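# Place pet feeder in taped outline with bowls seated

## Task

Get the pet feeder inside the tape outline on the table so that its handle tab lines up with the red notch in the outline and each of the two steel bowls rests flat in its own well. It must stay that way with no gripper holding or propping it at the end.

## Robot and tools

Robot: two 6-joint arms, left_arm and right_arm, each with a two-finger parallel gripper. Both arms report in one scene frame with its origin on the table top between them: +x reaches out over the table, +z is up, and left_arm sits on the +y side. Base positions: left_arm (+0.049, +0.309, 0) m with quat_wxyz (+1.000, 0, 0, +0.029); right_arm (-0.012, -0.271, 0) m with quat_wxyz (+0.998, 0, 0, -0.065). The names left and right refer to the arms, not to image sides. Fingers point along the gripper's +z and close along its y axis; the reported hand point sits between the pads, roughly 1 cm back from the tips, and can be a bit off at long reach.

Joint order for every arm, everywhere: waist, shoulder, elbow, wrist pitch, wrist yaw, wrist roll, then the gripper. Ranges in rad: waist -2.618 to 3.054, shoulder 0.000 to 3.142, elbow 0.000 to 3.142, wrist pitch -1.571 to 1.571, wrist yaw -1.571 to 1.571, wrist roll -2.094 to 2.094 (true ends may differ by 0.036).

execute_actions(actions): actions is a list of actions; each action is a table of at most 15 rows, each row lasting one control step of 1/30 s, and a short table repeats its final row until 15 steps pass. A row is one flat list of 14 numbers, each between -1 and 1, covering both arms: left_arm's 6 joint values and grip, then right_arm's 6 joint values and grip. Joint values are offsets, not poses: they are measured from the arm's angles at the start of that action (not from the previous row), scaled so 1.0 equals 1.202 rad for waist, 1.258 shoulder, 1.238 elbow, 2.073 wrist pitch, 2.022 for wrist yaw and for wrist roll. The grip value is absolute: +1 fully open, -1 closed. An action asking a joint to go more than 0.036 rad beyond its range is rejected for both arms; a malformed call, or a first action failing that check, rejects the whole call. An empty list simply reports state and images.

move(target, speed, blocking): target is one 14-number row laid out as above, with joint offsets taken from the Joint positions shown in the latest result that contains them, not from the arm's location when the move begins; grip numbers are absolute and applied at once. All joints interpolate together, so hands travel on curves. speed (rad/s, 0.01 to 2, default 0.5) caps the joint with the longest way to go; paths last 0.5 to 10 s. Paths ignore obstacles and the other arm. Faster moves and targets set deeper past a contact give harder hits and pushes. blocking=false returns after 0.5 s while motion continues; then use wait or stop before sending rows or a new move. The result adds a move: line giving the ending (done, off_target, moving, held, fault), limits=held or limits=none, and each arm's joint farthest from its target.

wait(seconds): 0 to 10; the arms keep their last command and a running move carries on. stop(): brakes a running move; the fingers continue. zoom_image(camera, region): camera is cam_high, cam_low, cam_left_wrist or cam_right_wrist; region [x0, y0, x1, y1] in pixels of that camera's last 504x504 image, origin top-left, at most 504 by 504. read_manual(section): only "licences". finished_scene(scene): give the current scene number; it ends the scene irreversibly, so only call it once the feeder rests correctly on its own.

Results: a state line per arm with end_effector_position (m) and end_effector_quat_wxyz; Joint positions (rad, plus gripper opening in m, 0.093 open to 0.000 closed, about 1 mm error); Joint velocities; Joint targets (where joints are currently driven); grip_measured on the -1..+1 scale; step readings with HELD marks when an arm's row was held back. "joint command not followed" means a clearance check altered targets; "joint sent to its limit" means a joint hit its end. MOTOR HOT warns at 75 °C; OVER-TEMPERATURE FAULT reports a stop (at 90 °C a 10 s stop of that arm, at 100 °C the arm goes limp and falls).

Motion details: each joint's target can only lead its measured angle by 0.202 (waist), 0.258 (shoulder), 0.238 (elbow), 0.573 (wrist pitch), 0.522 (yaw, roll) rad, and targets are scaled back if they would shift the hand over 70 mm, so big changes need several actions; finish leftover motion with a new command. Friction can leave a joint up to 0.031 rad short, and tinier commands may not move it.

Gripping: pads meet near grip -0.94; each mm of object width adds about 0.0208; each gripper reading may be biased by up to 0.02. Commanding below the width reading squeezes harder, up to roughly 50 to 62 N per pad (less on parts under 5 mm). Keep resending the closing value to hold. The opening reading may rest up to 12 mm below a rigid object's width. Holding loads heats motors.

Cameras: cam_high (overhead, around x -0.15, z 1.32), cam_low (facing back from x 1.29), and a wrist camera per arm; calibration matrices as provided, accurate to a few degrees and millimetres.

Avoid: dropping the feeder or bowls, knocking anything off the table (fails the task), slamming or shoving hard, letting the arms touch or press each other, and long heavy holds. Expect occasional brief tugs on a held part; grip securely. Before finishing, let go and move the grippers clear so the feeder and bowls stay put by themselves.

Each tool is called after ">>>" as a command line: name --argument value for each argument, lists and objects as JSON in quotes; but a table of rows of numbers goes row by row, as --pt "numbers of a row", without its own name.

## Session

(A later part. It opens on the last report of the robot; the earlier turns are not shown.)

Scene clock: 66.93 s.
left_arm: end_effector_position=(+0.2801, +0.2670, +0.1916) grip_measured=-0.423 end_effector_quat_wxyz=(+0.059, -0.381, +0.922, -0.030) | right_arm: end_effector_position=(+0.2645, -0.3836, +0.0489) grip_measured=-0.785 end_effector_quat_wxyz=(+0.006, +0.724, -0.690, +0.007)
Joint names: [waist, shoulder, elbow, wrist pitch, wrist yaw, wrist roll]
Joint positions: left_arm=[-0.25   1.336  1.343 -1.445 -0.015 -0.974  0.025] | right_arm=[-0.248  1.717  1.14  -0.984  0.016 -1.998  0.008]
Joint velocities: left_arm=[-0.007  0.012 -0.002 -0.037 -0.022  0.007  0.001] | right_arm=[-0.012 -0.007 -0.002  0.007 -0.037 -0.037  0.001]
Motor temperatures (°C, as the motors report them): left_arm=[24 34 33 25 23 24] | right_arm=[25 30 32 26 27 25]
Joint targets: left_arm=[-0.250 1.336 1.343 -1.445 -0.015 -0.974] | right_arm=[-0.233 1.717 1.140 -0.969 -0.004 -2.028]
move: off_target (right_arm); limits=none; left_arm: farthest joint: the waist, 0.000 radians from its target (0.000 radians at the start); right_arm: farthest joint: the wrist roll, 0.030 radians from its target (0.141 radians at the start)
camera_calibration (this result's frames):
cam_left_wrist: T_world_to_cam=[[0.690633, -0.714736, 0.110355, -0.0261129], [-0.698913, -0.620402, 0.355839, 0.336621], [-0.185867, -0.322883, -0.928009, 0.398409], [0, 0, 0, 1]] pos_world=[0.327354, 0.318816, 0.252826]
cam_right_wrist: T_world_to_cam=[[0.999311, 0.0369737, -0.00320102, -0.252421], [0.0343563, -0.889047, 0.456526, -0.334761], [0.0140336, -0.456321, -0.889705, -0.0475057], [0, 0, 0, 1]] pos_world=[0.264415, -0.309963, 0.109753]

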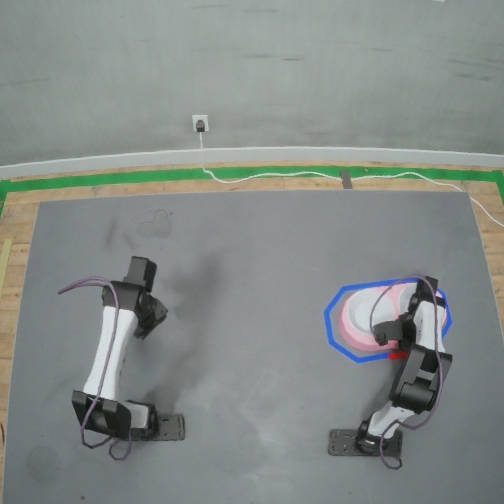

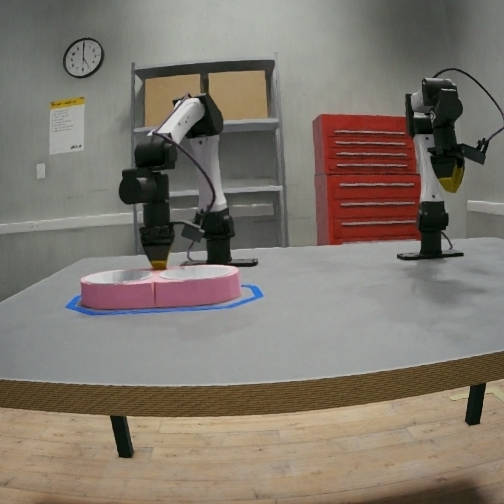

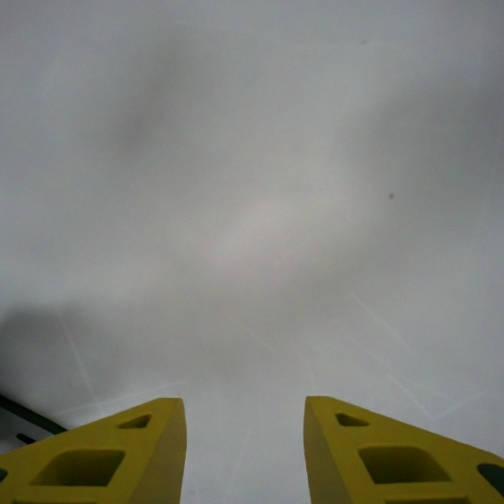

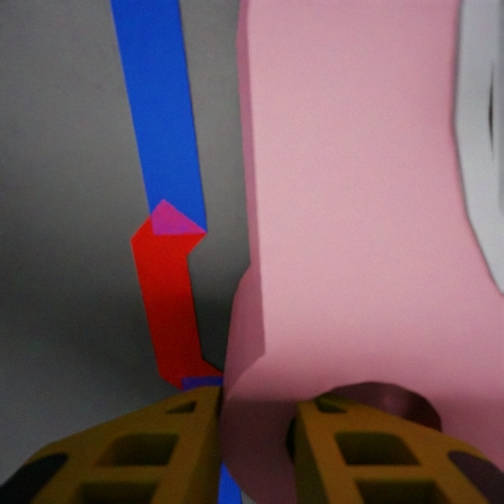

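The feeder still needs about 8 mm toward +y; I'll make that shift, then release and lift.

>>> move --target '[0,0,0,0,0,0,-0.42,0.036,0,0,0.007,-0.01,-0.012,-0.82]' --speed 0.06

>>> execute_actions --actions '[[[0,0,0,0,0,0,-0.42,0,0,0,0,0,0,-0.42]]]'

>>> move --target '[0,0,0,0,0,0,-0.42,0,-0.28,0,-0.04,0,0,-0.42]' --speed 0.35

>>> zoom_image --camera "cam_high" --region '[300,240,468,408]'

Scene clock: 71.10 s.
left_arm: end_effector_position=(+0.2801, +0.2670, +0.1916) grip_measured=-0.423 end_effector_quat_wxyz=(+0.059, -0.381, +0.922, -0.030) | right_arm: end_effector_position=(+0.2670, -0.3776, +0.0489) grip_measured=-0.785 end_effector_quat_wxyz=(+0.010, +0.733, -0.680, +0.010)
Joint names: [waist, shoulder, elbow, wrist pitch, wrist yaw, wrist roll]
Joint positions: left_arm=[-0.25   1.336  1.343 -1.445 -0.015 -0.974  0.025] | right_arm=[-0.221  1.717  1.14  -0.984  0.026 -1.996  0.008]
Joint velocities: left_arm=[-0.002  0.002 -0.017  0.022 -0.022  0.007 -0.   ] | right_arm=[ 0.002  0.002  0.007  0.022  0.022 -0.022  0.001]
Motor temperatures (°C, as the motors report them): left_arm=[24 34 33 26 23 24] | right_arm=[25 31 32 26 27 25]
Joint targets: left_arm=[-0.250 1.336 1.343 -1.445 -0.015 -0.974] | right_arm=[-0.205 1.717 1.140 -0.970 -0.004 -2.022]
move: off_target (right_arm); limits=none; left_arm: farthest joint: the waist, 0.000 radians from its target (0.000 radians at the start); right_arm: farthest joint: the wrist yaw, 0.030 radians from its target (0.020 radians at the start)
camera_calibration (this result's frames):
cam_left_wrist: T_world_to_cam=[[0.690633, -0.714736, 0.110355, -0.0261129], [-0.698913, -0.620402, 0.355839, 0.336621], [-0.185867, -0.322883, -0.928009, 0.398409], [0, 0, 0, 1]] pos_world=[0.327354, 0.318816, 0.252826]
cam_right_wrist: T_world_to_cam=[[0.998055, 0.0619821, -0.00664382, -0.245182], [0.0579733, -0.883724, 0.464403, -0.334211], [0.0229134, -0.463885, -0.885599, -0.0502009], [0, 0, 0, 1]] pos_world=[0.265231, -0.303441, 0.109122]

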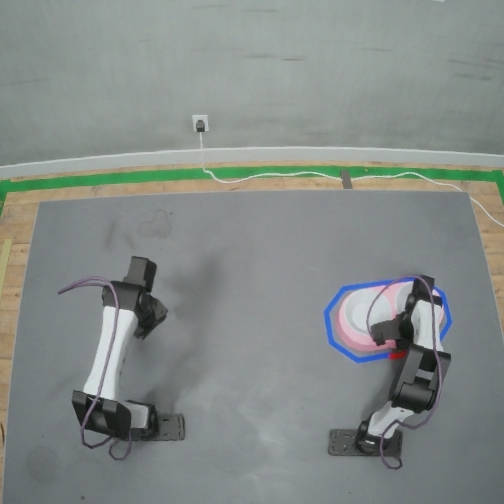

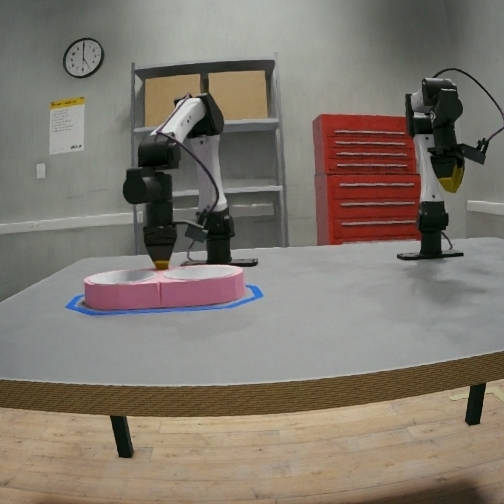

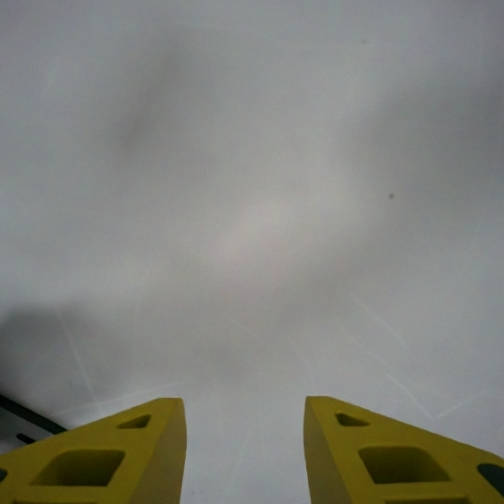

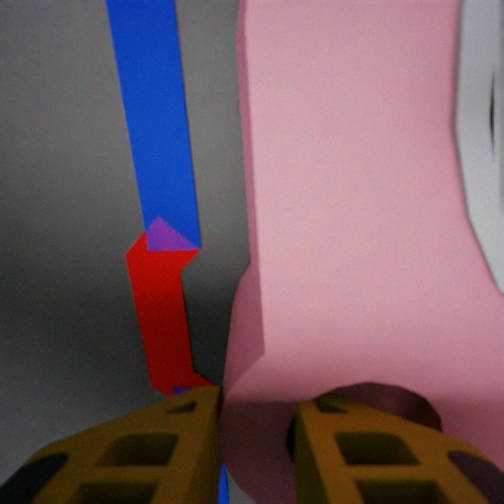

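Scene clock: 71.60 s.
left_arm: end_effector_position=(+0.2801, +0.2670, +0.1916) grip_measured=-0.423 end_effector_quat_wxyz=(+0.059, -0.381, +0.922, -0.030) | right_arm: end_effector_position=(+0.2674, -0.3778, +0.0489) grip_measured=-0.422 end_effector_quat_wxyz=(+0.010, +0.732, -0.681, +0.010)
Joint names: [waist, shoulder, elbow, wrist pitch, wrist yaw, wrist roll]
Joint positions: left_arm=[-0.25   1.336  1.343 -1.445 -0.015 -0.974  0.025] | right_arm=[-0.221  1.717  1.14  -0.982  0.026 -1.995  0.025]
Joint velocities: left_arm=[-0.002  0.007 -0.017 -0.051  0.007  0.007 -0.   ] | right_arm=[-0.007 -0.017  0.002 -0.022 -0.037 -0.007  0.   ]
Motor temperatures (°C, as the motors report them): left_arm=[24 33 33 26 23 24] | right_arm=[25 31 32 26 27 25]
Joint targets: left_arm=[-0.250 1.336 1.343 -1.445 -0.015 -0.974] | right_arm=[-0.221 1.717 1.140 -0.984 0.026 -1.996]
Step readings (joint positions):
0: left_arm=[-0.250 1.336 1.343 -1.445 -0.015 -0.974] | right_arm=[-0.221 1.717 1.140 -0.984 0.026 -1.996]
1: left_arm=[-0.250 1.336 1.343 -1.445 -0.015 -0.974] | right_arm=[-0.221 1.717 1.140 -0.983 0.026 -1.995]
2: left_arm=[-0.250 1.336 1.343 -1.445 -0.015 -0.974] | right_arm=[-0.221 1.717 1.140 -0.982 0.026 -1.995]
4: left_arm=[-0.250 1.336 1.343 -1.445 -0.015 -0.974] | right_arm=[-0.221 1.717 1.140 -0.982 0.026 -1.995]
8: left_arm=[-0.250 1.336 1.343 -1.445 -0.015 -0.974] | right_arm=[-0.221 1.717 1.140 -0.982 0.026 -1.995]
15: Joint positions above
camera_calibration (this result's frames):
cam_left_wrist: T_world_to_cam=[[0.690633, -0.714736, 0.110355, -0.0261129], [-0.698913, -0.620402, 0.355839, 0.336621], [-0.185867, -0.322883, -0.928009, 0.398409], [0, 0, 0, 1]] pos_world=[0.327354, 0.318816, 0.252826]
cam_right_wrist: T_world_to_cam=[[0.998112, 0.0612109, -0.00502812, -0.245966], [0.0565142, -0.883297, 0.465394, -0.333929], [0.0240459, -0.4648, -0.885089, -0.0509794], [0, 0, 0, 1]] pos_world=[0.265599, -0.303598, 0.10905]

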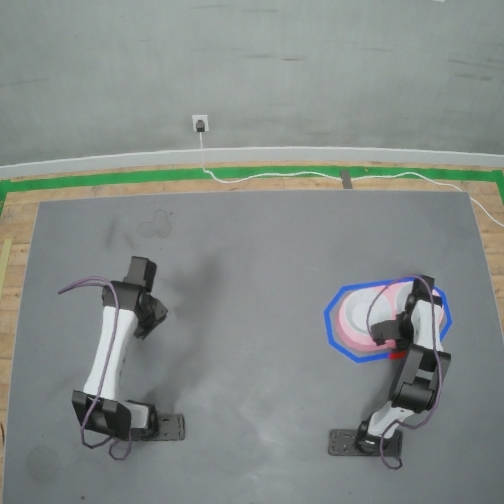

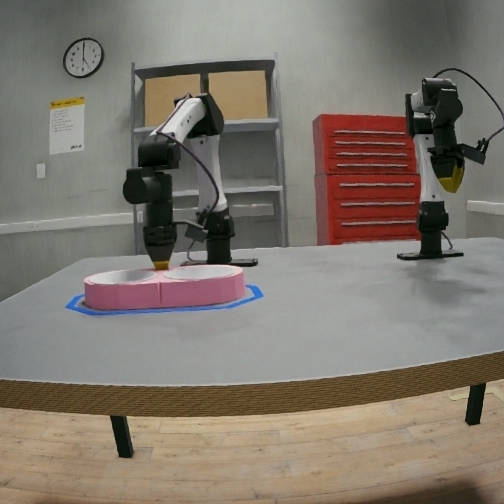

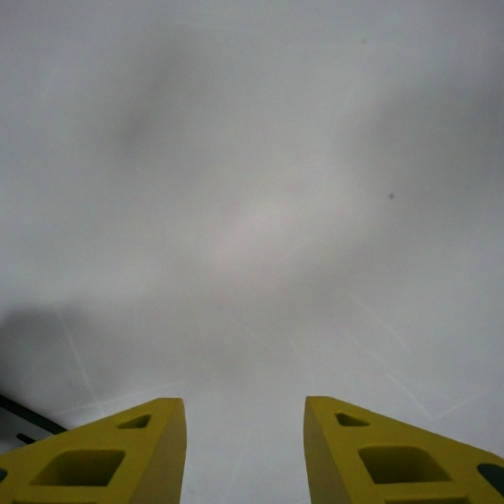

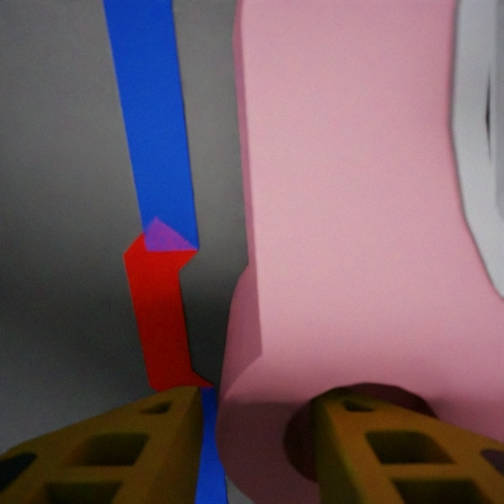

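Scene clock: 73.10 s.
left_arm: end_effector_position=(+0.2801, +0.2670, +0.1916) grip_measured=-0.423 end_effector_quat_wxyz=(+0.059, -0.381, +0.922, -0.030) | right_arm: end_effector_position=(+0.2578, -0.3743, +0.1414) grip_measured=-0.422 end_effector_quat_wxyz=(-0.043, +0.724, -0.675, +0.137)
Joint names: [waist, shoulder, elbow, wrist pitch, wrist yaw, wrist roll]
Joint positions: left_arm=[-0.25   1.336  1.343 -1.445 -0.015 -0.974  0.025] | right_arm=[-0.221  1.374  1.14  -1.05   0.026 -1.995  0.025]
Joint velocities: left_arm=[-0.017  0.002 -0.007  0.007  0.022 -0.022  0.   ] | right_arm=[-0.007  0.002 -0.002 -0.051  0.007 -0.051  0.   ]
Motor temperatures (°C, as the motors report them): left_arm=[24 33 33 26 23 24] | right_arm=[25 31 32 26 27 25]
Joint targets: left_arm=[-0.250 1.336 1.343 -1.445 -0.015 -0.974] | right_arm=[-0.221 1.365 1.140 -1.065 0.026 -1.995]
move: done; limits=none; left_arm: farthest joint: the waist, 0.000 radians from its target (0.000 radians at the start); right_arm: farthest joint: the wrist pitch, 0.015 radians from its target (0.083 radians at the start)
camera_calibration (this result's frames):
cam_left_wrist: T_world_to_cam=[[0.690633, -0.714736, 0.110355, -0.0261129], [-0.698913, -0.620402, 0.355839, 0.336621], [-0.185867, -0.322883, -0.928009, 0.398409], [0, 0, 0, 1]] pos_world=[0.327354, 0.318816, 0.252826]
cam_right_wrist: T_world_to_cam=[[0.967142, 0.0725477, 0.243667, -0.259049], [-0.0745746, -0.835312, 0.544695, -0.33279], [0.243054, -0.544969, -0.802455, -0.0653717], [0, 0, 0, 1]] pos_world=[0.241608, -0.294816, 0.191933]

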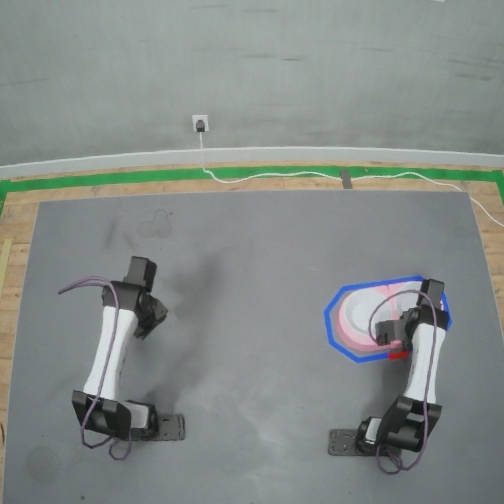

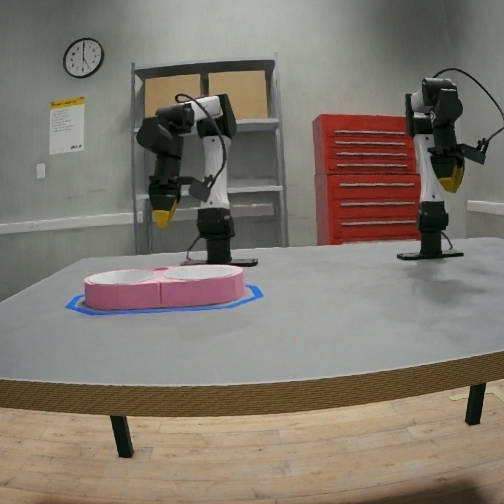

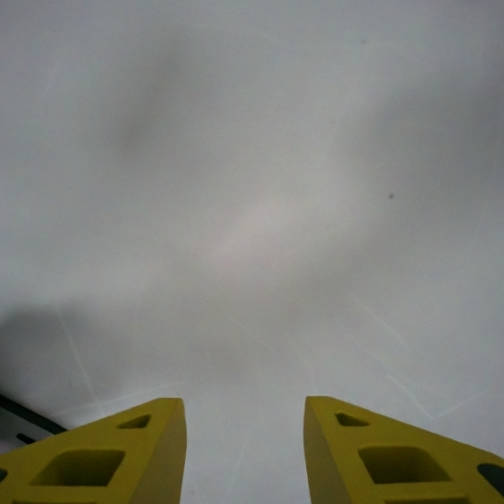

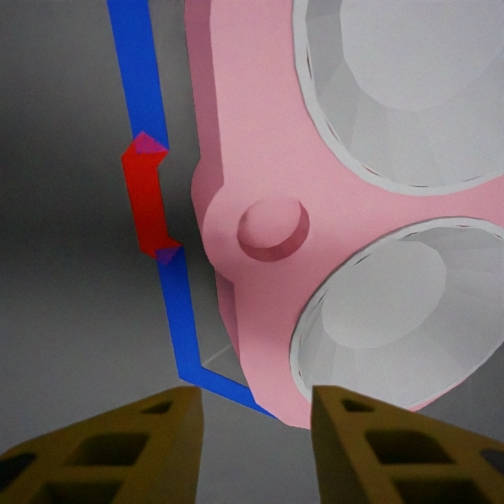

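Region (300, 240, 468, 408) of cam_high's 504x504 image, scaled by 3.000, with more detail than that image has.

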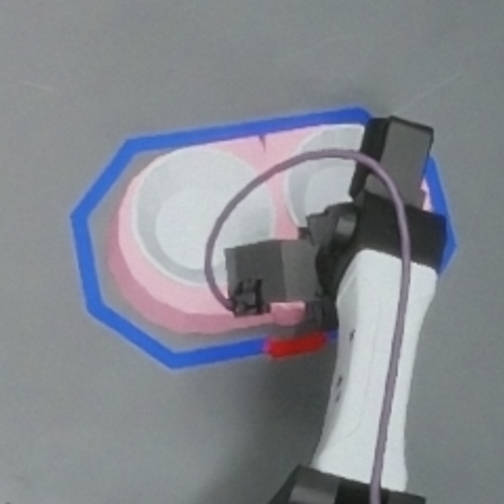

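>>> finished_scene --scene 2

The scene is finished: the task was done.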